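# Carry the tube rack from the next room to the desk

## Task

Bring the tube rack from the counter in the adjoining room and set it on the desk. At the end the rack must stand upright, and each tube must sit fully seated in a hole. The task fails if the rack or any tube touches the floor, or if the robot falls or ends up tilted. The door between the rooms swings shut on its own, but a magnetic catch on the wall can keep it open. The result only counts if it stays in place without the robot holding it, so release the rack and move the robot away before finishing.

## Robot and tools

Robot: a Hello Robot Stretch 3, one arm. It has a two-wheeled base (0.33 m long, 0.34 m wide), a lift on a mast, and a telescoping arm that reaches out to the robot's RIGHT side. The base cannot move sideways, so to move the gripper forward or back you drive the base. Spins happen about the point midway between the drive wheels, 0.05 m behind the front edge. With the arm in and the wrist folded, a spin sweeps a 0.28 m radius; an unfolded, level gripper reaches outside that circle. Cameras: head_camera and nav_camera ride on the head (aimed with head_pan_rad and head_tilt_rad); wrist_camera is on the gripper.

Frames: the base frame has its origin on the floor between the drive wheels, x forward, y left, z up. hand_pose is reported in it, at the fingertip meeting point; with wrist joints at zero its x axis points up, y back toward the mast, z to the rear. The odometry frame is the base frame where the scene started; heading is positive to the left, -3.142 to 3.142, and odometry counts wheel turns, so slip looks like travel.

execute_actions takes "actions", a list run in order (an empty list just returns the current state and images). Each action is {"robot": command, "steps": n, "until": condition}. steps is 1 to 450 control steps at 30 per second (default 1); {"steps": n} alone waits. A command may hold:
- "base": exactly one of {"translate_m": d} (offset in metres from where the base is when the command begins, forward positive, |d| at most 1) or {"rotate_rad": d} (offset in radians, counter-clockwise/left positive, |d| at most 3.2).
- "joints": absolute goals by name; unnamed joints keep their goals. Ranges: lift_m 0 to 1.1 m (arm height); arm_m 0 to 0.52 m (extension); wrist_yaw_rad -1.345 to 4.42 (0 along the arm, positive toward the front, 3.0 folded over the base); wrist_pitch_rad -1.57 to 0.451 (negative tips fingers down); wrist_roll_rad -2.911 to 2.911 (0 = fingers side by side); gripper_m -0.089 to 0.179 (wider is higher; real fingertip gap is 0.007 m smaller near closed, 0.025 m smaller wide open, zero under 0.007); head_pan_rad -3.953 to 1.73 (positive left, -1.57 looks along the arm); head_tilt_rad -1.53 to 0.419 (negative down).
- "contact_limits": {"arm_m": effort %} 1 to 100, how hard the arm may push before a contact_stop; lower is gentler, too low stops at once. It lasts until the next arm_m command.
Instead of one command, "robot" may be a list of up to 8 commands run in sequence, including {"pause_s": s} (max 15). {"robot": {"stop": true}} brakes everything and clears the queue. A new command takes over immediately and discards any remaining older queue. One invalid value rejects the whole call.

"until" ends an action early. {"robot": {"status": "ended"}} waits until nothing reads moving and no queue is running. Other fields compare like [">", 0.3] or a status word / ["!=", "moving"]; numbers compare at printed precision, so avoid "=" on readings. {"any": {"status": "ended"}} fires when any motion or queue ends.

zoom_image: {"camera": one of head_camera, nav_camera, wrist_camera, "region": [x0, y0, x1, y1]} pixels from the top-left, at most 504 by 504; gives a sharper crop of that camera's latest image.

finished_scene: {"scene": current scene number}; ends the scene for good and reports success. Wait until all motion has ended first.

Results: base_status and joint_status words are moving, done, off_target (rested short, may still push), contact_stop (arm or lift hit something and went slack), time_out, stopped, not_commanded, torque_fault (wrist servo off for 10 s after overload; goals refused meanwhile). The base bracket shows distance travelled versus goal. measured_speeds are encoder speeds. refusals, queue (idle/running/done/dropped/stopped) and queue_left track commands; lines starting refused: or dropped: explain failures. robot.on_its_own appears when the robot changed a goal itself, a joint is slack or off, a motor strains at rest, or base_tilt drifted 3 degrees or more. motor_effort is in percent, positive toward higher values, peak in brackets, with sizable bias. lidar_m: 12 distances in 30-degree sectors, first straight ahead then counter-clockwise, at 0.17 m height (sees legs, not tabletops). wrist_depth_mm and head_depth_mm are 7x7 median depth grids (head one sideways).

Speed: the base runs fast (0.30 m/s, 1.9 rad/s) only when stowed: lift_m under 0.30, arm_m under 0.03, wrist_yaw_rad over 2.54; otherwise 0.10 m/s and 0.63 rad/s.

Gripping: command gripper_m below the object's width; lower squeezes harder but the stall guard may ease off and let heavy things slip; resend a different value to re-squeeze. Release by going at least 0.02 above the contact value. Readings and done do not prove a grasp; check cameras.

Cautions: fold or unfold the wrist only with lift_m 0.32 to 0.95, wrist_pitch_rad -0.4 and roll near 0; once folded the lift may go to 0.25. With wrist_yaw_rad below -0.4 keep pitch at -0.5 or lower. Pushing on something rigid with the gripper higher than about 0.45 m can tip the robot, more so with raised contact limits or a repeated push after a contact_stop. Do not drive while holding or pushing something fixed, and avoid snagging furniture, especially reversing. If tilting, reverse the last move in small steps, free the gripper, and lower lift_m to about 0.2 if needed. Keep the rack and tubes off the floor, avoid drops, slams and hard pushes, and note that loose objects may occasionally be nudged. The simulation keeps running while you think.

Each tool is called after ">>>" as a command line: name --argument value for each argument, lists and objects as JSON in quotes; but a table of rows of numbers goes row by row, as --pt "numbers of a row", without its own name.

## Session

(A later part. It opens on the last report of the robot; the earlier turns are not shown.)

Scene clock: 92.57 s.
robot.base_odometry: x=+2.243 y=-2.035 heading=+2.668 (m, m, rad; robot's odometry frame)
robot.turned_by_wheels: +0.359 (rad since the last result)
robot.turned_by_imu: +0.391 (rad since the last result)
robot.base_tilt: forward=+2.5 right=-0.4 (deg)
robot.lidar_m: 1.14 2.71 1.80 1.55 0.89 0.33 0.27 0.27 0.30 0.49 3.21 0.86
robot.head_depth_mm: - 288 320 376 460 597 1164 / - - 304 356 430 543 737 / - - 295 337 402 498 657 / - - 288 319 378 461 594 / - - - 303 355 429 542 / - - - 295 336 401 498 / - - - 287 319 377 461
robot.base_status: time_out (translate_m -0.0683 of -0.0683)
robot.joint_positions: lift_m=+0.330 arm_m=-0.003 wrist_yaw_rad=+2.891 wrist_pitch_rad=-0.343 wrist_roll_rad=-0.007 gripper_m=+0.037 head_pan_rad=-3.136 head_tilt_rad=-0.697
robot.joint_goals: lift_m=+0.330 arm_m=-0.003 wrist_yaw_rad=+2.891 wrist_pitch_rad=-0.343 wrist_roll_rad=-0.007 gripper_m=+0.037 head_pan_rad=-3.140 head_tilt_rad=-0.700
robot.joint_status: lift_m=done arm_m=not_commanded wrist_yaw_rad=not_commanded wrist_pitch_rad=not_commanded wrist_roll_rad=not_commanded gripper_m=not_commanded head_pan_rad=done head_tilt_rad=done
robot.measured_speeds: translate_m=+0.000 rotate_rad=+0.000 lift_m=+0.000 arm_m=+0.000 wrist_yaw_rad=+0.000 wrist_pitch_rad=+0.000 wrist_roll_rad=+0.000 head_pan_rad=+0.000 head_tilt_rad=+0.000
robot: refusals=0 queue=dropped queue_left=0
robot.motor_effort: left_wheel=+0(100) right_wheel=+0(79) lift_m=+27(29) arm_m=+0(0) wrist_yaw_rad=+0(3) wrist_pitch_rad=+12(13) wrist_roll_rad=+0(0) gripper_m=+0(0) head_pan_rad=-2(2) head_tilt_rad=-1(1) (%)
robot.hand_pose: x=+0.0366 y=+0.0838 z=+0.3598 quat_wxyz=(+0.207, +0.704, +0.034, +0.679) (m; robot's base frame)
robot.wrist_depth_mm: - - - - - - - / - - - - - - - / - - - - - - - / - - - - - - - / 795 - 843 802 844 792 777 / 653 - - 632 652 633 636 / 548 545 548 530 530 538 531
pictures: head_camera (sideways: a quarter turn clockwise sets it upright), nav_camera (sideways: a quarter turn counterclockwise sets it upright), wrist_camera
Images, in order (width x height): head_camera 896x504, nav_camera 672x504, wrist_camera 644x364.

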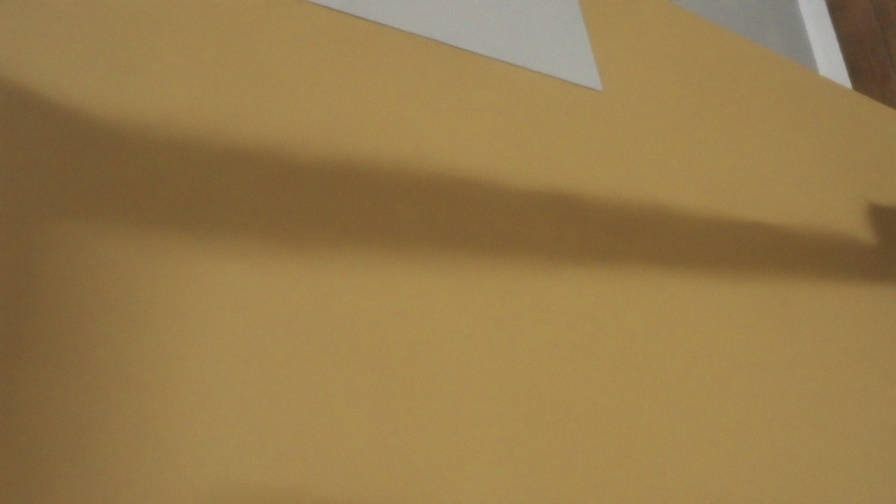

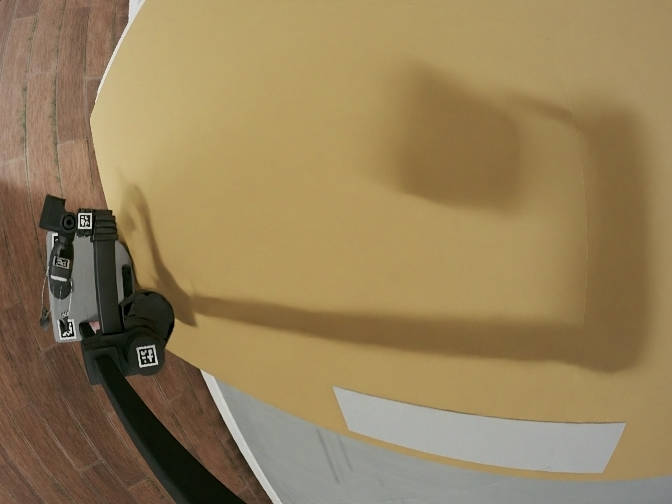

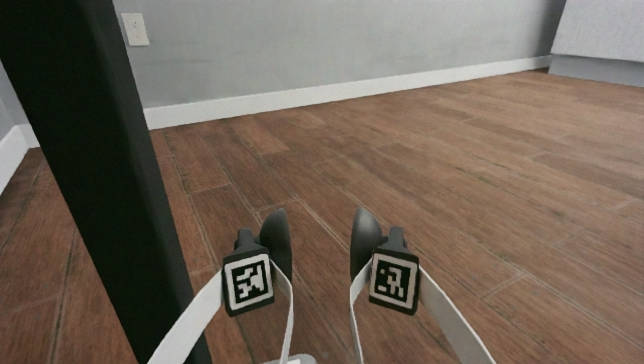

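Hit the stop; likely latched. Pull away and look.

>>> execute_actions --actions '[{"robot":{"base":{"translate_m":0.3},"joints":{"head_tilt_rad":-0.3}},"steps":450,"until":{"robot":{"status":"ended"}}},{"steps":45},{"robot":{"joints":{"head_pan_rad":-0.6}},"steps":150,"until":{"robot":{"status":"ended"}}}]'

Scene clock: 102.30 s.
robot.base_odometry: x=+1.976 y=-1.898 heading=+2.668 (m, m, rad; robot's odometry frame)
robot.turned_by_wheels: +0.000 (rad since the last result)
robot.turned_by_imu: -0.001 (rad since the last result)
robot.base_tilt: forward=+2.5 right=-0.4 (deg)
robot.lidar_m: 0.99 2.42 1.89 1.63 1.46 0.67 0.56 0.55 0.61 1.46 2.97 0.60
robot.head_depth_mm: 2900 2999 3096 3234 3111 2105 1612 / 3054 3216 3289 3334 3089 2130 1617 / 520 547 580 623 704 1909 1547 / 507 529 554 586 615 655 692 / 564 591 617 649 679 719 759 / 618 650 680 716 757 807 859 / 681 719 756 802 857 914 976
robot.base_status: done (translate_m +0.3000 of +0.3000)
robot.joint_positions: lift_m=+0.330 arm_m=-0.003 wrist_yaw_rad=+2.891 wrist_pitch_rad=-0.343 wrist_roll_rad=-0.007 gripper_m=+0.037 head_pan_rad=-0.607 head_tilt_rad=-0.310
robot.joint_goals: lift_m=+0.330 arm_m=-0.003 wrist_yaw_rad=+2.891 wrist_pitch_rad=-0.343 wrist_roll_rad=-0.007 gripper_m=+0.037 head_pan_rad=-0.600 head_tilt_rad=-0.300
robot.joint_status: lift_m=done arm_m=not_commanded wrist_yaw_rad=not_commanded wrist_pitch_rad=not_commanded wrist_roll_rad=not_commanded gripper_m=not_commanded head_pan_rad=done head_tilt_rad=done
robot.measured_speeds: translate_m=+0.000 rotate_rad=+0.000 lift_m=+0.000 arm_m=+0.000 wrist_yaw_rad=+0.000 wrist_pitch_rad=+0.000 wrist_roll_rad=+0.000 head_pan_rad=+0.000 head_tilt_rad=+0.000
robot: refusals=0 queue=done queue_left=0
robot.motor_effort: left_wheel=+0(7) right_wheel=+0(3) lift_m=+27(26) arm_m=+0(0) wrist_yaw_rad=+0(0) wrist_pitch_rad=+12(12) wrist_roll_rad=+0(0) gripper_m=+0(0) head_pan_rad=+3(37) head_tilt_rad=+4(23) (%)
robot.hand_pose: x=+0.0366 y=+0.0838 z=+0.3598 quat_wxyz=(+0.207, +0.704, +0.034, +0.679) (m; robot's base frame)
robot.wrist_depth_mm: - - - - - - - / - - - - - - - / - - - - - - - / - - - - - 985 - / 792 - 844 784 824 792 795 / 655 - - 633 667 640 639 / 547 553 542 541 533 535 531
pictures: head_camera (sideways: a quarter turn clockwise sets it upright), nav_camera (sideways: a quarter turn counterclockwise sets it upright), wrist_camera
Images, in order (width x height): head_camera 896x504, nav_camera 672x504, wrist_camera 644x364.

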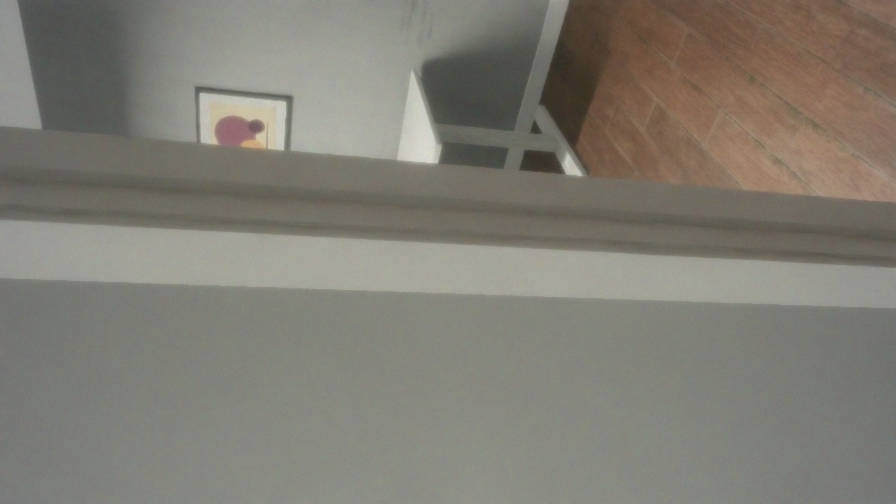

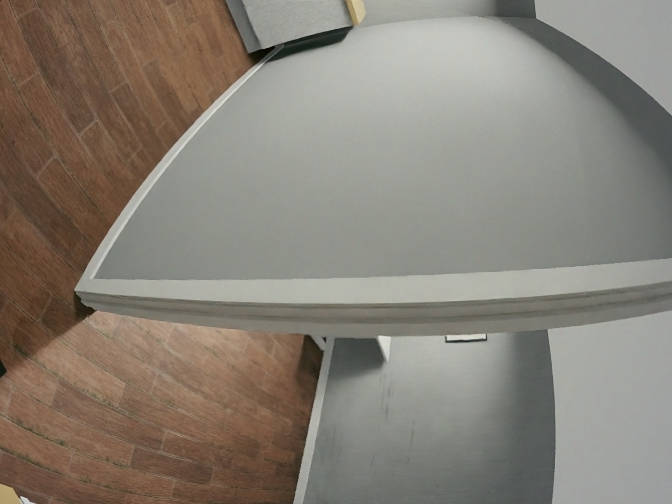

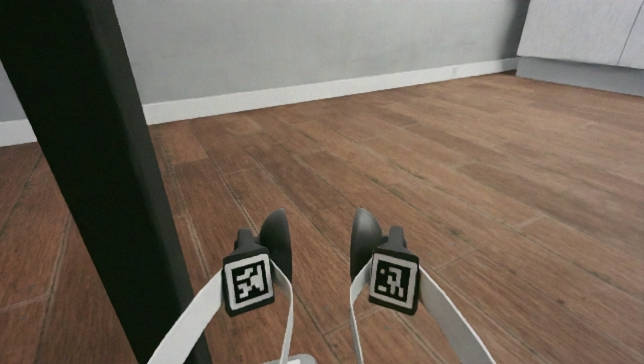

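>>> execute_actions --actions '[{"robot":{"base":{"rotate_rad":0.18},"joints":{"head_pan_rad":0.5,"head_tilt_rad":-0.35}},"steps":150,"until":{"robot":{"status":"ended"}}}]'

Scene clock: 107.07 s.
robot.base_odometry: x=+1.976 y=-1.898 heading=+2.848 (m, m, rad; robot's odometry frame)
robot.turned_by_wheels: +0.180 (rad since the last result)
robot.turned_by_imu: +0.179 (rad since the last result)
robot.base_tilt: forward=+2.4 right=-0.4 (deg)
robot.lidar_m: 1.46 2.47 1.74 1.63 1.13 0.61 0.55 0.56 0.69 2.14 0.60 0.63
robot.head_depth_mm: 2606 2704 2851 2348 2455 2020 1569 / 2667 2780 2898 2449 2562 2016 1549 / 2781 2913 3001 2543 2611 1993 1549 / 2869 3050 3088 2683 2708 1986 1552 / 2912 3121 3226 2798 2741 1950 1524 / 2615 2760 2836 2939 2707 1940 1523 / 2220 2298 2429 2526 2538 1911 1505
robot.base_status: done (rotate_rad +0.1798 of +0.1800)
robot.joint_positions: lift_m=+0.330 arm_m=-0.003 wrist_yaw_rad=+2.891 wrist_pitch_rad=-0.343 wrist_roll_rad=-0.007 gripper_m=+0.037 head_pan_rad=+0.493 head_tilt_rad=-0.346
robot.joint_goals: lift_m=+0.330 arm_m=-0.003 wrist_yaw_rad=+2.891 wrist_pitch_rad=-0.343 wrist_roll_rad=-0.007 gripper_m=+0.037 head_pan_rad=+0.500 head_tilt_rad=-0.350
robot.joint_status: lift_m=done arm_m=not_commanded wrist_yaw_rad=not_commanded wrist_pitch_rad=not_commanded wrist_roll_rad=not_commanded gripper_m=not_commanded head_pan_rad=done head_tilt_rad=done
robot.measured_speeds: translate_m=+0.000 rotate_rad=+0.000 lift_m=+0.000 arm_m=+0.000 wrist_yaw_rad=+0.000 wrist_pitch_rad=+0.000 wrist_roll_rad=+0.000 head_pan_rad=+0.000 head_tilt_rad=+0.000
robot: refusals=0 queue=done queue_left=0
robot.motor_effort: left_wheel=-4(9) right_wheel=+3(5) lift_m=+27(27) arm_m=+0(1) wrist_yaw_rad=-1(0) wrist_pitch_rad=+12(12) wrist_roll_rad=+0(0) gripper_m=+0(0) head_pan_rad=+3(38) head_tilt_rad=-1(8) (%)
robot.hand_pose: x=+0.0366 y=+0.0838 z=+0.3598 quat_wxyz=(+0.207, +0.704, +0.034, +0.679) (m; robot's base frame)
robot.wrist_depth_mm: - - - - - - - / - - - - - - - / - - - - - - - / - - - - - - 996 / 790 - 818 795 819 802 773 / 645 - - 638 662 622 626 / 545 539 536 531 527 538 533
pictures: head_camera (sideways: a quarter turn clockwise sets it upright), nav_camera (sideways: a quarter turn counterclockwise sets it upright), wrist_camera
Images, in order (width x height): head_camera 896x504, nav_camera 672x504, wrist_camera 644x364.

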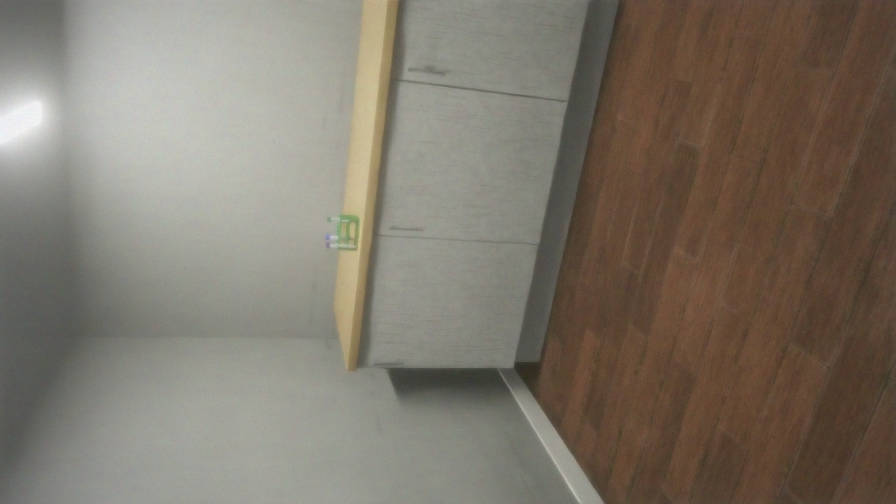

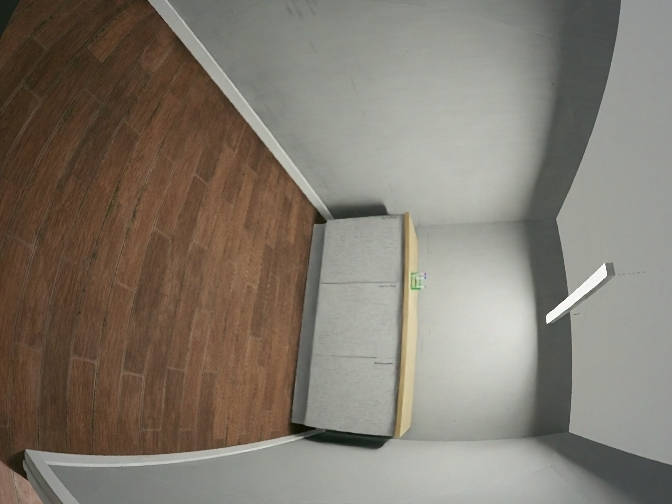

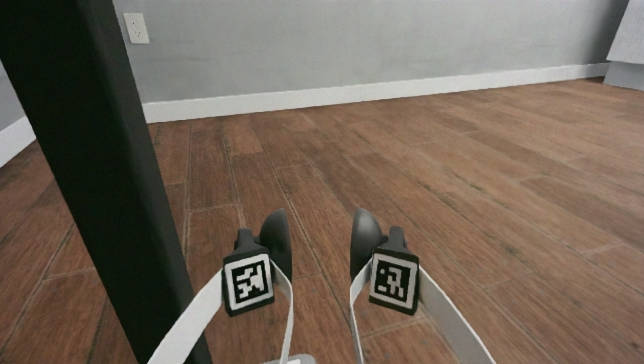

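>>> execute_actions --actions '[{"robot":[{"base":{"rotate_rad":0.33},"joints":{"lift_m":0.25}},{"base":{"translate_m":1.0}},{"base":{"translate_m":0.85}},{"base":{"rotate_rad":1.27},"joints":{"head_pan_rad":-1.3,"head_tilt_rad":-0.5}}],"steps":450,"until":{"robot":{"status":"ended"}}}]'

Scene clock: 126.77 s.
robot.base_odometry: x=+0.127 y=-1.965 heading=-1.836 (m, m, rad; robot's odometry frame)
robot.turned_by_wheels: +1.600 (rad since the last result)
robot.turned_by_imu: +1.605 (rad since the last result)
robot.base_tilt: forward=+2.6 right=-0.5 (deg)
robot.lidar_m: 1.18 1.21 1.59 2.36 1.42 1.00 0.94 0.97 0.68 0.64 0.66 0.86
robot.head_depth_mm: 1018 1086 1180 963 702 753 837 / 1034 1112 1199 945 721 771 862 / 1050 1131 1224 934 726 792 892 / 1071 1153 1241 917 741 816 920 / 1089 1173 1252 908 754 839 949 / 1121 1208 1269 848 773 866 985 / 1136 1223 1301 794 790 890 1011
robot.base_status: done (rotate_rad +1.2699 of +1.2700)
robot.joint_positions: lift_m=+0.250 arm_m=-0.003 wrist_yaw_rad=+2.891 wrist_pitch_rad=-0.343 wrist_roll_rad=-0.007 gripper_m=+0.037 head_pan_rad=-1.293 head_tilt_rad=-0.494
robot.joint_goals: lift_m=+0.250 arm_m=-0.003 wrist_yaw_rad=+2.891 wrist_pitch_rad=-0.343 wrist_roll_rad=-0.007 gripper_m=+0.037 head_pan_rad=-1.300 head_tilt_rad=-0.500
robot.joint_status: lift_m=done arm_m=not_commanded wrist_yaw_rad=not_commanded wrist_pitch_rad=not_commanded wrist_roll_rad=not_commanded gripper_m=not_commanded head_pan_rad=done head_tilt_rad=done
robot.measured_speeds: translate_m=+0.000 rotate_rad=+0.000 lift_m=+0.000 arm_m=+0.000 wrist_yaw_rad=+0.000 wrist_pitch_rad=+0.000 wrist_roll_rad=+0.000 head_pan_rad=+0.000 head_tilt_rad=+0.000
robot: refusals=0 queue=done queue_left=0
robot.motor_effort: left_wheel=-4(13) right_wheel=+2(8) lift_m=+22(25) arm_m=+0(0) wrist_yaw_rad=+0(0) wrist_pitch_rad=+12(12) wrist_roll_rad=+0(0) gripper_m=+0(0) head_pan_rad=-3(35) head_tilt_rad=-1(13) (%)
robot.hand_pose: x=+0.0366 y=+0.0838 z=+0.2800 quat_wxyz=(+0.207, +0.704, +0.034, +0.679) (m; robot's base frame)
robot.wrist_depth_mm: - - - - - - - / - - - - - - - / - - - - - - - / 861 - 859 836 849 846 843 / 668 - 680 652 677 639 653 / 542 - - 530 549 521 526 / 458 - - 454 443 441 440
pictures: head_camera (sideways: a quarter turn clockwise sets it upright), nav_camera (sideways: a quarter turn counterclockwise sets it upright), wrist_camera
Images, in order (width x height): head_camera 896x504, nav_camera 672x504, wrist_camera 644x364.

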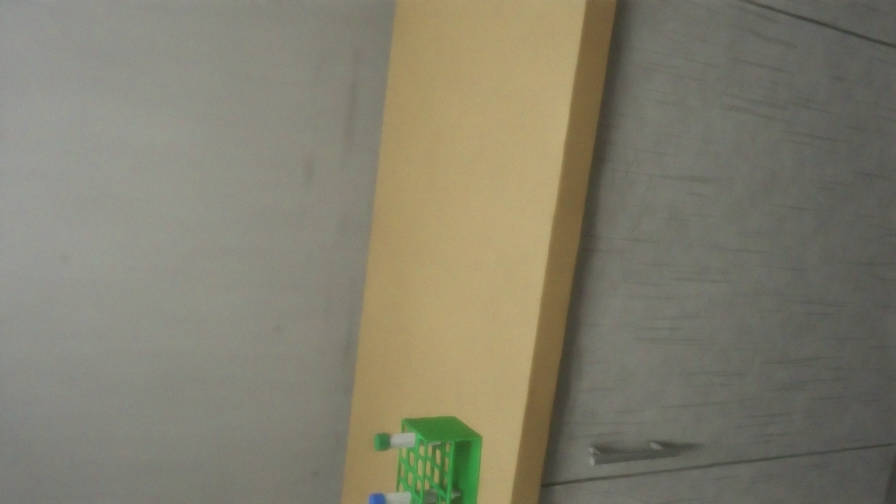

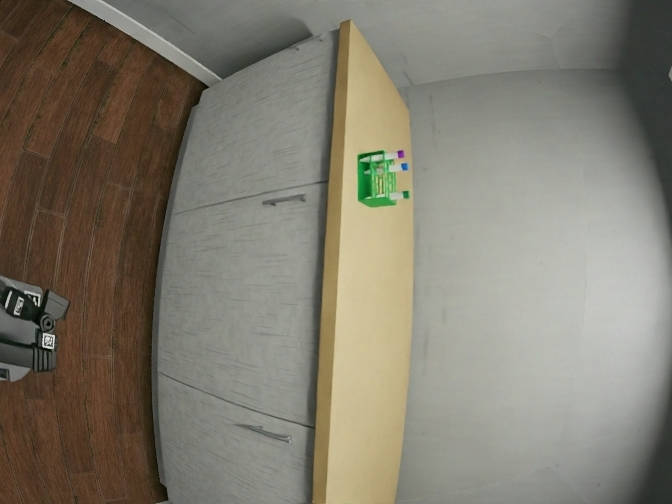

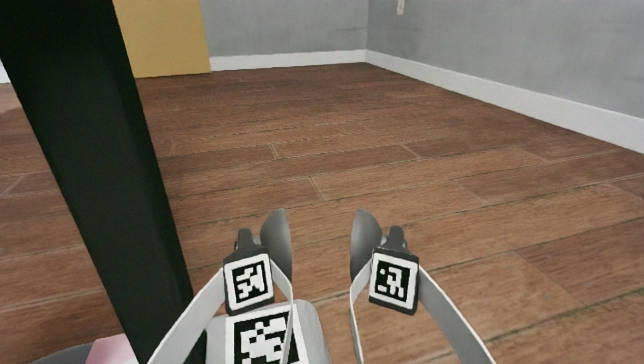

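>>> execute_actions --actions '[{"robot":[{"joints":{"lift_m":0.94,"wrist_pitch_rad":-0.4,"head_pan_rad":-1.2,"head_tilt_rad":-0.55}},{"joints":{"wrist_yaw_rad":0.0,"gripper_m":0.179}},{"joints":{"lift_m":1.08,"wrist_pitch_rad":-0.7}},{"base":{"translate_m":0.4}}],"steps":450,"until":{"robot":{"status":"ended"}}},{"steps":300,"until":{"robot":{"status":"ended"}}}]'

Scene clock: 148.37 s.
robot.base_odometry: x=+0.023 y=-2.351 heading=-1.836 (m, m, rad; robot's odometry frame)
robot.turned_by_wheels: +0.000 (rad since the last result)
robot.turned_by_imu: -0.004 (rad since the last result)
robot.base_tilt: forward=+2.4 right=-0.4 (deg)
robot.lidar_m: 0.79 0.81 1.06 2.43 2.44 1.41 1.34 0.94 0.66 0.62 0.63 0.83
robot.head_depth_mm: 995 1068 1142 839 670 - - / 1012 1095 1169 729 695 789 875 / 1046 1119 1194 795 690 809 920 / 1074 1159 1220 831 740 844 963 / 1101 1195 1262 816 774 877 1015 / 1134 1233 1283 806 808 921 1072 / 1154 1237 1323 799 846 971 1136
robot.base_status: done (translate_m +0.4000 of +0.4000)
robot.joint_positions: lift_m=+1.080 arm_m=-0.003 wrist_yaw_rad=+0.001 wrist_pitch_rad=-0.711 wrist_roll_rad=-0.007 gripper_m=+0.179 head_pan_rad=-1.207 head_tilt_rad=-0.543
robot.joint_goals: lift_m=+1.080 arm_m=-0.003 wrist_yaw_rad=+0.000 wrist_pitch_rad=-0.700 wrist_roll_rad=-0.007 gripper_m=+0.179 head_pan_rad=-1.200 head_tilt_rad=-0.550
robot.joint_status: lift_m=done arm_m=not_commanded wrist_yaw_rad=done wrist_pitch_rad=done wrist_roll_rad=not_commanded gripper_m=done head_pan_rad=done head_tilt_rad=done
robot.measured_speeds: translate_m=+0.000 rotate_rad=+0.000 lift_m=+0.000 arm_m=+0.000 wrist_yaw_rad=+0.000 wrist_pitch_rad=+0.000 wrist_roll_rad=+0.000 head_pan_rad=+0.000 head_tilt_rad=+0.000
robot: refusals=0 queue=done queue_left=0
robot.motor_effort: left_wheel=-4(6) right_wheel=+3(6) lift_m=+30(32) arm_m=+0(0) wrist_yaw_rad=-1(2) wrist_pitch_rad=+7(11) wrist_roll_rad=+0(0) gripper_m=+0(86) head_pan_rad=+3(12) head_tilt_rad=-2(8) (%)
robot.hand_pose: x=-0.0213 y=-0.3206 z=+1.0330 quat_wxyz=(+0.666, +0.248, -0.660, -0.245) (m; robot's base frame)
robot.wrist_depth_mm: 635 634 574 598 636 621 626 / 514 505 490 507 515 503 508 / 460 452 460 464 482 528 540 / 546 568 576 581 599 623 648 / 659 683 711 736 768 770 813 / 953 887 942 973 - - - / - - - - - - -
pictures: head_camera (sideways: a quarter turn clockwise sets it upright), nav_camera (sideways: a quarter turn counterclockwise sets it upright), wrist_camera
Images, in order (width x height): head_camera 896x504, nav_camera 672x504, wrist_camera 644x364.

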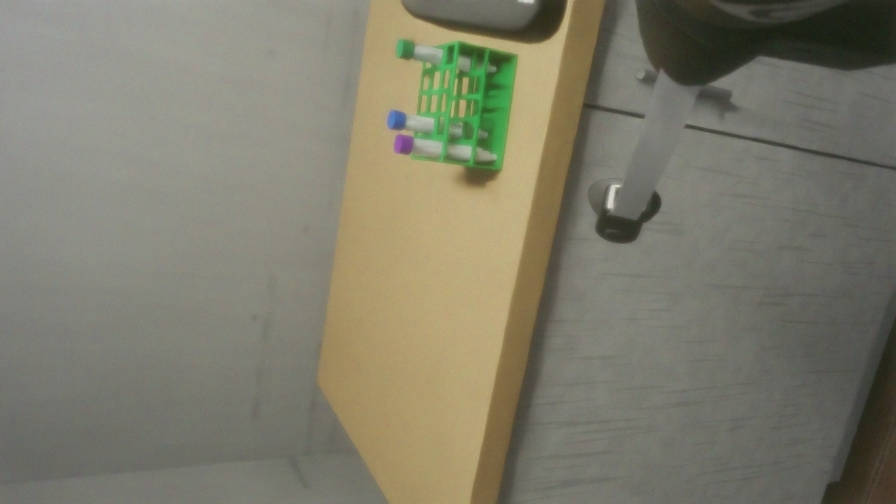

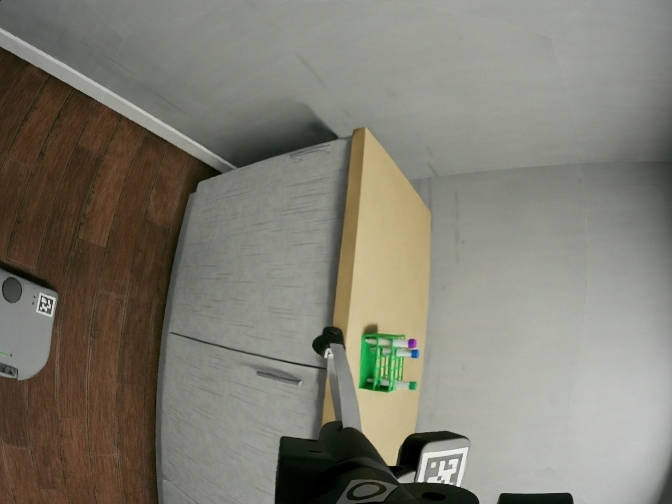

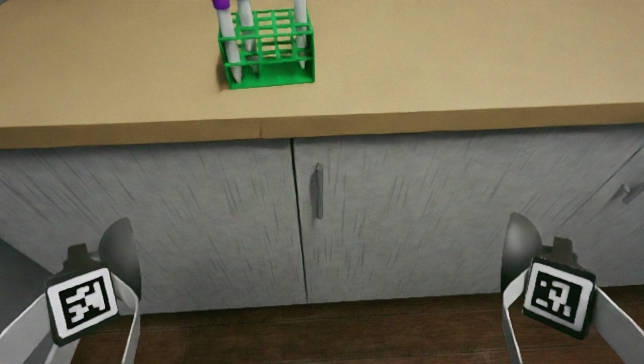

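>>> execute_actions --actions '[{"robot":{"base":{"translate_m":0.075},"joints":{"arm_m":0.2,"wrist_pitch_rad":-0.55}},"steps":300,"until":{"robot":{"status":"ended"}}}]'

>>> zoom_image --camera "head_camera" --region '[330,0,630,250]'

Scene clock: 154.43 s.
robot.base_odometry: x=+0.003 y=-2.423 heading=-1.836 (m, m, rad; robot's odometry frame)
robot.turned_by_wheels: +0.000 (rad since the last result)
robot.turned_by_imu: -0.001 (rad since the last result)
robot.base_tilt: forward=+2.4 right=-0.4 (deg)
robot.lidar_m: 0.71 0.73 0.96 2.29 2.45 1.49 1.41 0.93 0.65 0.61 0.63 0.75
robot.head_depth_mm: 985 1059 1146 729 674 729 829 / 1015 1094 1165 764 694 764 863 / 1036 1120 1200 836 712 801 909 / 1068 1162 1225 826 739 837 955 / 1091 1189 1263 815 768 876 1007 / 1126 1223 1303 805 803 914 1068 / 1086 1141 1215 797 839 954 1227
robot.base_status: done (translate_m +0.0750 of +0.0750)
robot.joint_positions: lift_m=+1.080 arm_m=+0.200 wrist_yaw_rad=+0.001 wrist_pitch_rad=-0.569 wrist_roll_rad=-0.007 gripper_m=+0.179 head_pan_rad=-1.207 head_tilt_rad=-0.543
robot.joint_goals: lift_m=+1.080 arm_m=+0.200 wrist_yaw_rad=+0.000 wrist_pitch_rad=-0.550 wrist_roll_rad=-0.007 gripper_m=+0.179 head_pan_rad=-1.200 head_tilt_rad=-0.550
robot.joint_status: lift_m=done arm_m=done wrist_yaw_rad=done wrist_pitch_rad=done wrist_roll_rad=not_commanded gripper_m=done head_pan_rad=done head_tilt_rad=done
robot.measured_speeds: translate_m=+0.000 rotate_rad=+0.000 lift_m=+0.000 arm_m=+0.000 wrist_yaw_rad=+0.000 wrist_pitch_rad=+0.000 wrist_roll_rad=+0.000 head_pan_rad=+0.000 head_tilt_rad=+0.000
robot: refusals=0 queue=done queue_left=0
robot.motor_effort: left_wheel=-4(5) right_wheel=+2(6) lift_m=+30(30) arm_m=+3(2) wrist_yaw_rad=-1(1) wrist_pitch_rad=+11(11) wrist_roll_rad=+0(0) gripper_m=+0(1) head_pan_rad=+2(3) head_tilt_rad=-2(3) (%)
robot.hand_pose: x=-0.0214 y=-0.5476 z=+1.0602 quat_wxyz=(+0.681, +0.199, -0.676, -0.198) (m; robot's base frame)
robot.wrist_depth_mm: 717 743 760 778 764 793 790 / 757 719 707 704 698 688 695 / 542 551 552 538 534 549 538 / 450 443 429 342 439 445 446 / 373 373 373 360 376 390 373 / 332 323 322 326 320 323 334 / 373 317 375 392 398 425 462
pictures: head_camera (sideways: a quarter turn clockwise sets it upright), nav_camera (sideways: a quarter turn counterclockwise sets it upright), wrist_camera
Images, in order (width x height): head_camera 896x504, nav_camera 672x504, wrist_camera 644x364.

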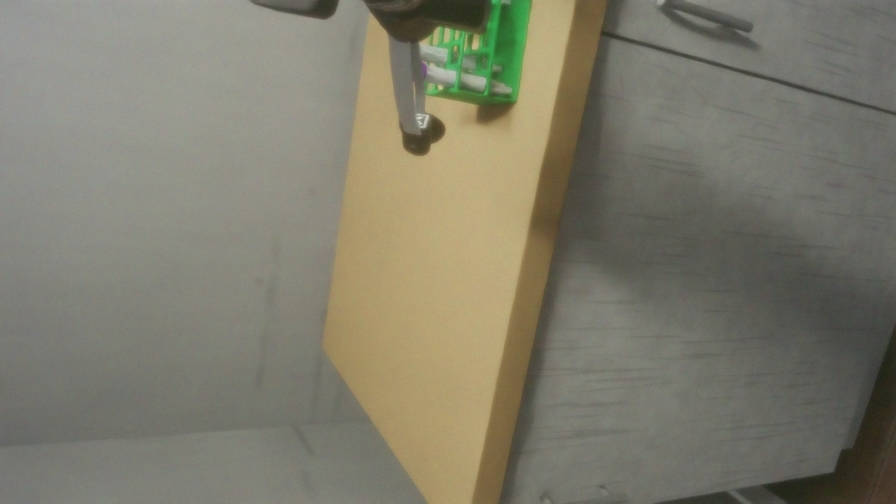

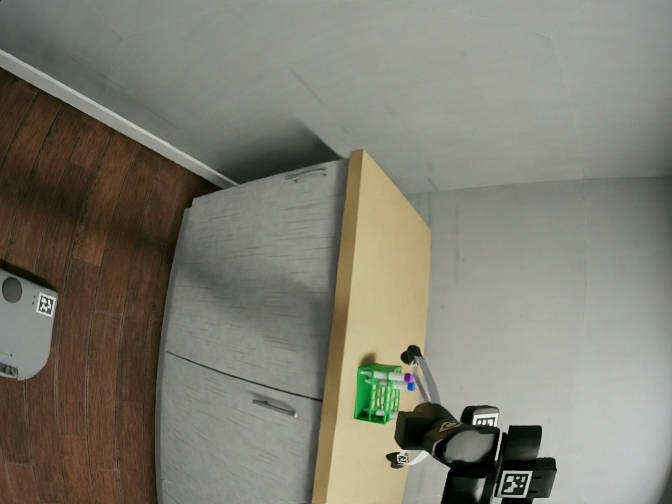

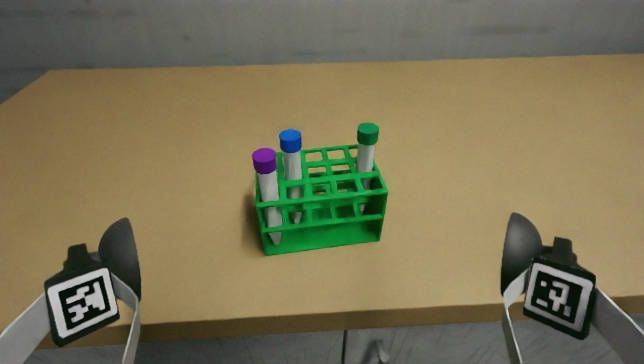

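Region (330, 0, 630, 250) of head_camera's 896x504 image, scaled by 1.680, with more detail than that image has.

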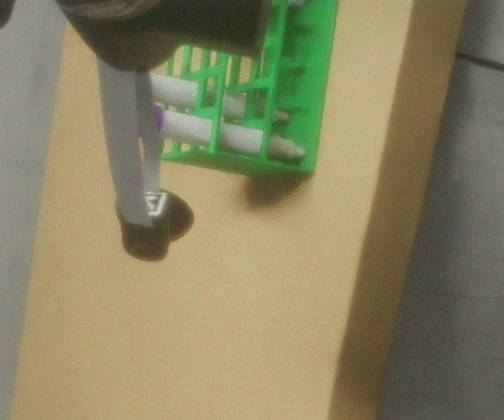

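>>> zoom_image --camera "wrist_camera" --region '[220,100,420,270]'

Region (220, 100, 420, 270) of wrist_camera's 644x364 image, scaled by 2.520; it fills the top 428 rows of this view, and the rest is white.

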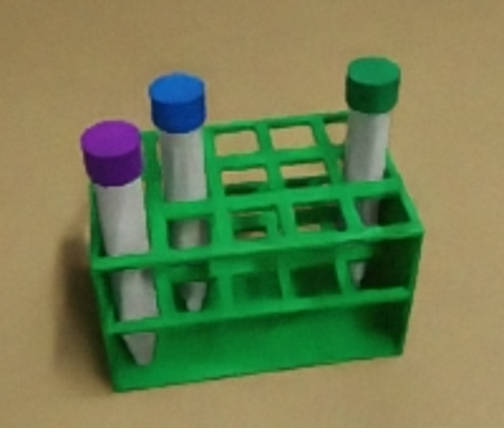

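>>> execute_actions --actions '[{"robot":[{"base":{"translate_m":-0.04},"joints":{"wrist_yaw_rad":0.17}},{"joints":{"lift_m":0.97}}],"steps":300,"until":{"robot":{"status":"ended"}}}]'

Scene clock: 162.50 s.
robot.base_odometry: x=+0.013 y=-2.385 heading=-1.836 (m, m, rad; robot's odometry frame)
robot.turned_by_wheels: +0.000 (rad since the last result)
robot.turned_by_imu: -0.002 (rad since the last result)
robot.base_tilt: forward=+2.5 right=-0.5 (deg)
robot.lidar_m: 0.75 0.77 1.01 2.42 2.45 1.45 1.37 0.93 0.65 0.62 0.63 0.79
robot.head_depth_mm: 990 1064 1142 970 - 736 833 / 1010 1096 1167 726 698 769 871 / 1042 1128 1195 841 720 805 914 / 1070 1158 1214 825 740 835 958 / 1105 1192 1252 817 771 878 1012 / 1129 1230 1299 807 807 919 1072 / 1136 1208 1273 797 842 968 1202
robot.base_status: done (translate_m -0.0400 of -0.0400)
robot.joint_positions: lift_m=+0.970 arm_m=+0.200 wrist_yaw_rad=+0.168 wrist_pitch_rad=-0.568 wrist_roll_rad=-0.007 gripper_m=+0.179 head_pan_rad=-1.207 head_tilt_rad=-0.543
robot.joint_goals: lift_m=+0.970 arm_m=+0.200 wrist_yaw_rad=+0.170 wrist_pitch_rad=-0.550 wrist_roll_rad=-0.007 gripper_m=+0.179 head_pan_rad=-1.200 head_tilt_rad=-0.550
robot.joint_status: lift_m=done arm_m=done wrist_yaw_rad=done wrist_pitch_rad=done wrist_roll_rad=not_commanded gripper_m=done head_pan_rad=done head_tilt_rad=done
robot.measured_speeds: translate_m=+0.000 rotate_rad=+0.000 lift_m=+0.000 arm_m=+0.000 wrist_yaw_rad=+0.000 wrist_pitch_rad=+0.000 wrist_roll_rad=+0.000 head_pan_rad=+0.000 head_tilt_rad=+0.000
robot: refusals=0 queue=done queue_left=0
robot.motor_effort: left_wheel=-3(10) right_wheel=+3(3) lift_m=+22(31) arm_m=+3(3) wrist_yaw_rad=+1(0) wrist_pitch_rad=+11(12) wrist_roll_rad=+0(0) gripper_m=+0(1) head_pan_rad=+2(3) head_tilt_rad=-2(3) (%)
robot.hand_pose: x=+0.0125 y=-0.5448 z=+0.9507 quat_wxyz=(+0.696, +0.255, -0.657, -0.140) (m; robot's base frame)
robot.wrist_depth_mm: 668 610 570 522 559 603 596 / 440 440 433 276 279 430 424 / 340 336 337 302 307 331 331 / 274 276 275 272 277 272 272 / 270 252 248 241 237 238 230 / 372 360 337 320 305 293 230 / 546 478 426 404 365 356 348
pictures: head_camera (sideways: a quarter turn clockwise sets it upright), nav_camera (sideways: a quarter turn counterclockwise sets it upright), wrist_camera
Images, in order (width x height): head_camera 896x504, nav_camera 672x504, wrist_camera 644x364.

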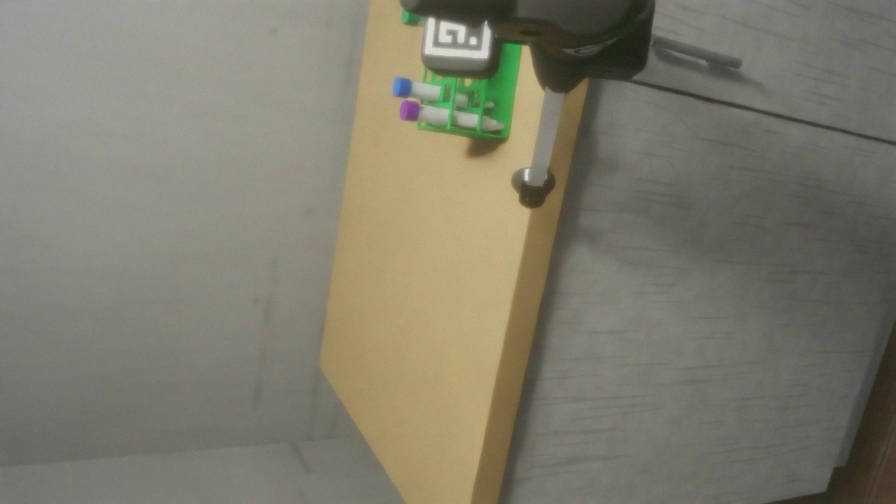

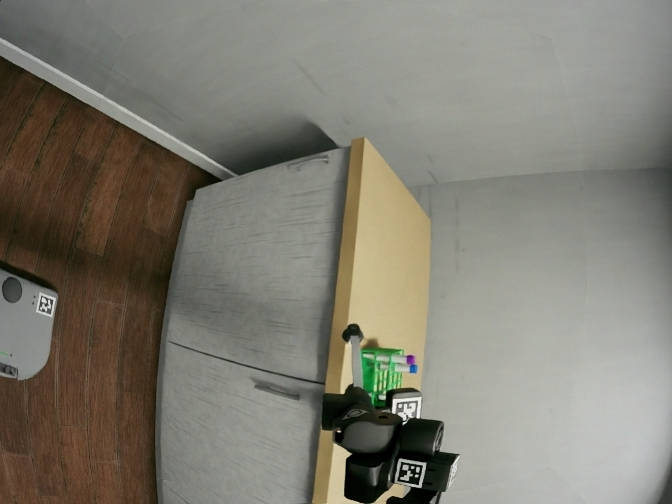

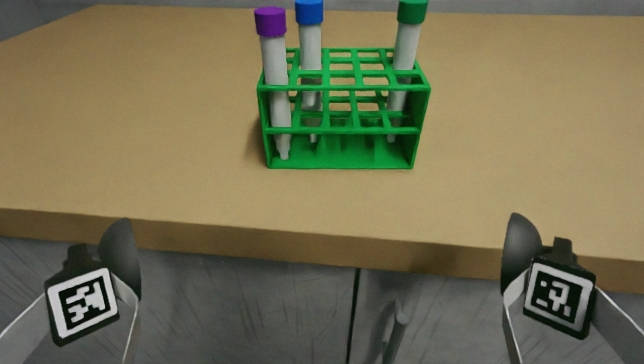

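>>> execute_actions --actions '[{"robot":{"joints":{"arm_m":0.30}},"steps":300,"until":{"robot":{"status":"ended"}}}]'

Scene clock: 167.30 s.
robot.base_odometry: x=+0.013 y=-2.385 heading=-1.836 (m, m, rad; robot's odometry frame)
robot.turned_by_wheels: +0.000 (rad since the last result)
robot.turned_by_imu: -0.001 (rad since the last result)
robot.base_tilt: forward=+2.4 right=-0.4 (deg)
robot.lidar_m: 0.75 0.77 1.01 2.42 2.44 1.45 1.37 0.93 0.65 0.62 0.63 0.79
robot.head_depth_mm: 992 1068 1146 - 647 730 832 / 1014 1090 1169 726 695 772 873 / 1041 1129 1189 860 716 800 914 / 1074 1154 1224 827 744 841 961 / 1094 1193 1260 818 772 878 1012 / 1125 1238 1299 809 804 915 1062 / 1126 1208 1269 796 844 966 1194
robot.base_status: done (translate_m -0.0400 of -0.0400)
robot.joint_positions: lift_m=+0.970 arm_m=+0.300 wrist_yaw_rad=+0.169 wrist_pitch_rad=-0.568 wrist_roll_rad=-0.007 gripper_m=+0.179 head_pan_rad=-1.207 head_tilt_rad=-0.543
robot.joint_goals: lift_m=+0.970 arm_m=+0.300 wrist_yaw_rad=+0.170 wrist_pitch_rad=-0.550 wrist_roll_rad=-0.007 gripper_m=+0.179 head_pan_rad=-1.200 head_tilt_rad=-0.550
robot.joint_status: lift_m=done arm_m=done wrist_yaw_rad=done wrist_pitch_rad=done wrist_roll_rad=not_commanded gripper_m=done head_pan_rad=done head_tilt_rad=done
robot.measured_speeds: translate_m=+0.000 rotate_rad=+0.000 lift_m=+0.000 arm_m=+0.000 wrist_yaw_rad=+0.000 wrist_pitch_rad=+0.000 wrist_roll_rad=+0.000 head_pan_rad=+0.000 head_tilt_rad=+0.000
robot: refusals=0 queue=done queue_left=0
robot.motor_effort: left_wheel=-4(3) right_wheel=+2(2) lift_m=+22(22) arm_m=+3(2) wrist_yaw_rad=+1(1) wrist_pitch_rad=+11(11) wrist_roll_rad=+0(0) gripper_m=+1(0) head_pan_rad=+3(3) head_tilt_rad=-3(2) (%)
robot.hand_pose: x=+0.0126 y=-0.6448 z=+0.9507 quat_wxyz=(+0.696, +0.256, -0.657, -0.140) (m; robot's base frame)
robot.wrist_depth_mm: 690 609 606 606 610 604 588 / 431 433 157 434 221 435 430 / 337 336 178 190 191 334 333 / 273 274 180 203 202 276 272 / 233 230 217 221 217 238 230 / - 201 200 199 198 200 202 / 172 176 176 175 175 176 172
pictures: head_camera (sideways: a quarter turn clockwise sets it upright), nav_camera (sideways: a quarter turn counterclockwise sets it upright), wrist_camera
Images, in order (width x height): head_camera 896x504, nav_camera 672x504, wrist_camera 644x364.

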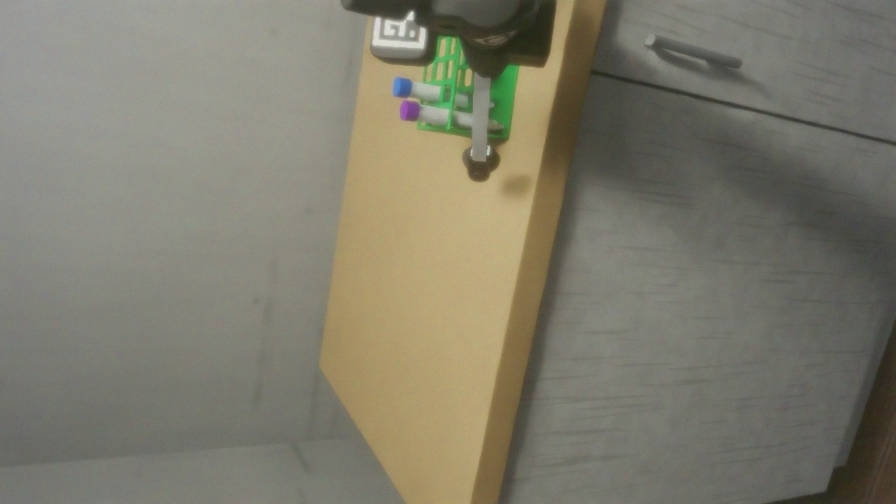

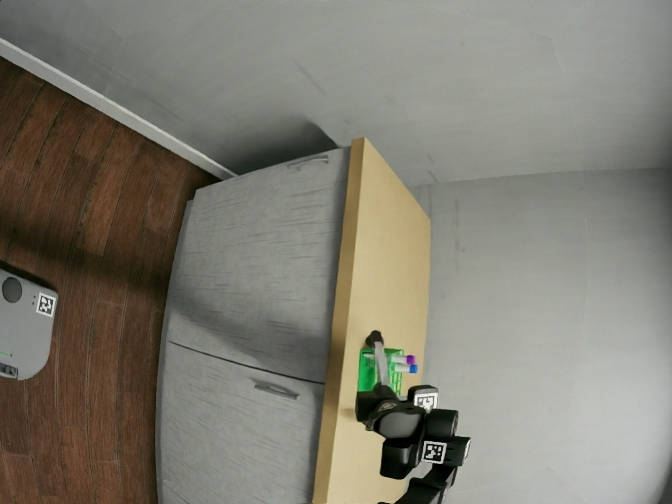

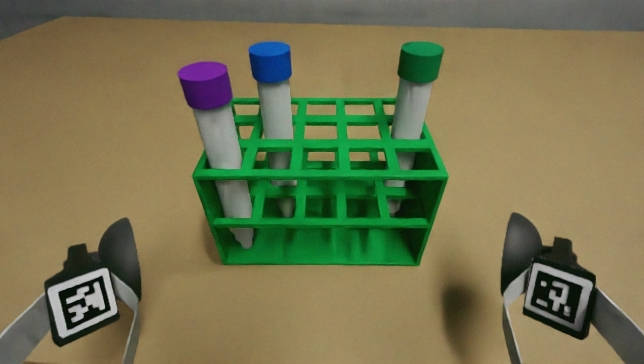

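>>> execute_actions --actions '[{"robot":{"base":{"translate_m":0.01},"joints":{"arm_m":0.36,"lift_m":0.965}},"steps":300,"until":{"robot":{"status":"ended"}}}]'

Scene clock: 171.13 s.
robot.base_odometry: x=+0.011 y=-2.394 heading=-1.836 (m, m, rad; robot's odometry frame)
robot.turned_by_wheels: +0.000 (rad since the last result)
robot.turned_by_imu: -0.001 (rad since the last result)
robot.base_tilt: forward=+2.3 right=-0.4 (deg)
robot.lidar_m: 0.74 0.76 1.00 2.38 2.44 1.46 1.39 0.93 0.65 0.62 0.63 0.78
robot.head_depth_mm: 987 1061 1146 - 672 733 832 / 1010 1091 1169 725 695 769 866 / 1040 1126 1192 841 714 801 915 / 1064 1157 1219 829 740 834 963 / 1099 1193 1252 815 769 877 1009 / 1131 1226 1326 805 805 916 1067 / 1114 1193 1252 797 841 966 1202
robot.base_status: done (translate_m +0.0100 of +0.0100)
robot.joint_positions: lift_m=+0.965 arm_m=+0.360 wrist_yaw_rad=+0.169 wrist_pitch_rad=-0.568 wrist_roll_rad=-0.007 gripper_m=+0.179 head_pan_rad=-1.207 head_tilt_rad=-0.543
robot.joint_goals: lift_m=+0.965 arm_m=+0.360 wrist_yaw_rad=+0.170 wrist_pitch_rad=-0.550 wrist_roll_rad=-0.007 gripper_m=+0.179 head_pan_rad=-1.200 head_tilt_rad=-0.550
robot.joint_status: lift_m=done arm_m=done wrist_yaw_rad=done wrist_pitch_rad=done wrist_roll_rad=not_commanded gripper_m=done head_pan_rad=done head_tilt_rad=done
robot.measured_speeds: translate_m=+0.000 rotate_rad=+0.000 lift_m=+0.000 arm_m=+0.000 wrist_yaw_rad=+0.000 wrist_pitch_rad=+0.000 wrist_roll_rad=+0.000 head_pan_rad=+0.000 head_tilt_rad=+0.000
robot: refusals=0 queue=done queue_left=0
robot.motor_effort: left_wheel=-4(7) right_wheel=+2(6) lift_m=+22(22) arm_m=+3(2) wrist_yaw_rad=+0(1) wrist_pitch_rad=+11(12) wrist_roll_rad=+0(0) gripper_m=+1(1) head_pan_rad=+3(3) head_tilt_rad=-3(2) (%)
robot.hand_pose: x=+0.0126 y=-0.7048 z=+0.9457 quat_wxyz=(+0.696, +0.256, -0.657, -0.140) (m; robot's base frame)
robot.wrist_depth_mm: 593 601 596 578 561 553 546 / 428 417 422 417 416 411 415 / 329 311 116 325 309 309 323 / 267 91 143 153 143 264 263 / 226 112 129 134 133 223 223 / - 123 137 157 157 123 196 / 167 167 160 160 160 167 167
pictures: head_camera (sideways: a quarter turn clockwise sets it upright), nav_camera (sideways: a quarter turn counterclockwise sets it upright), wrist_camera
Images, in order (width x height): head_camera 896x504, nav_camera 672x504, wrist_camera 644x364.

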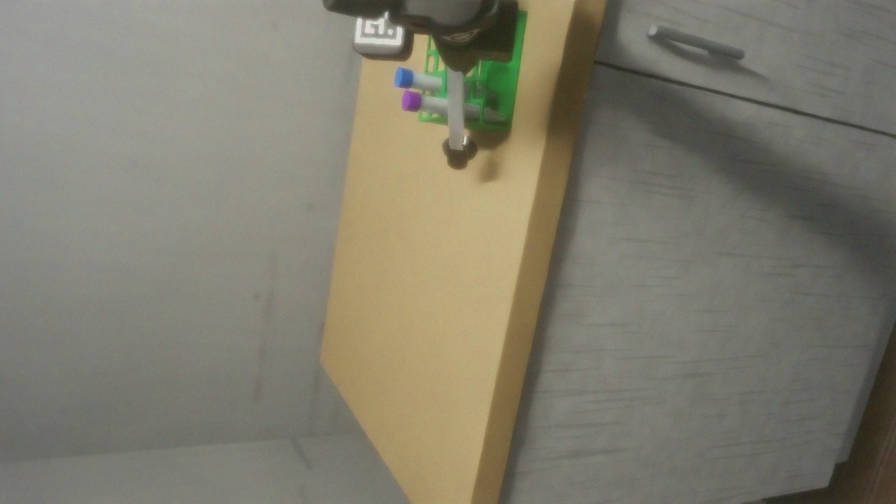

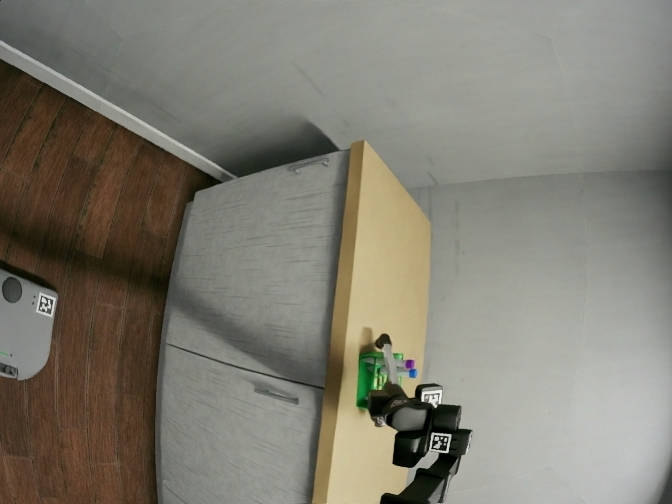

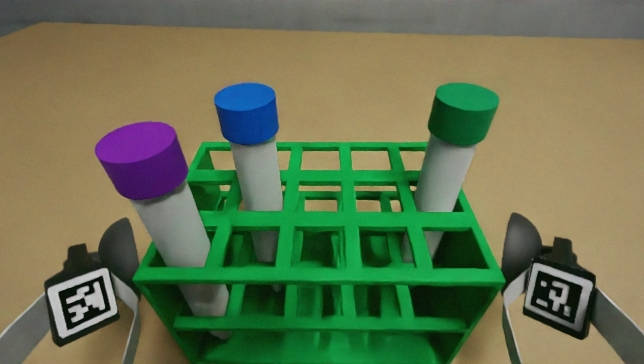

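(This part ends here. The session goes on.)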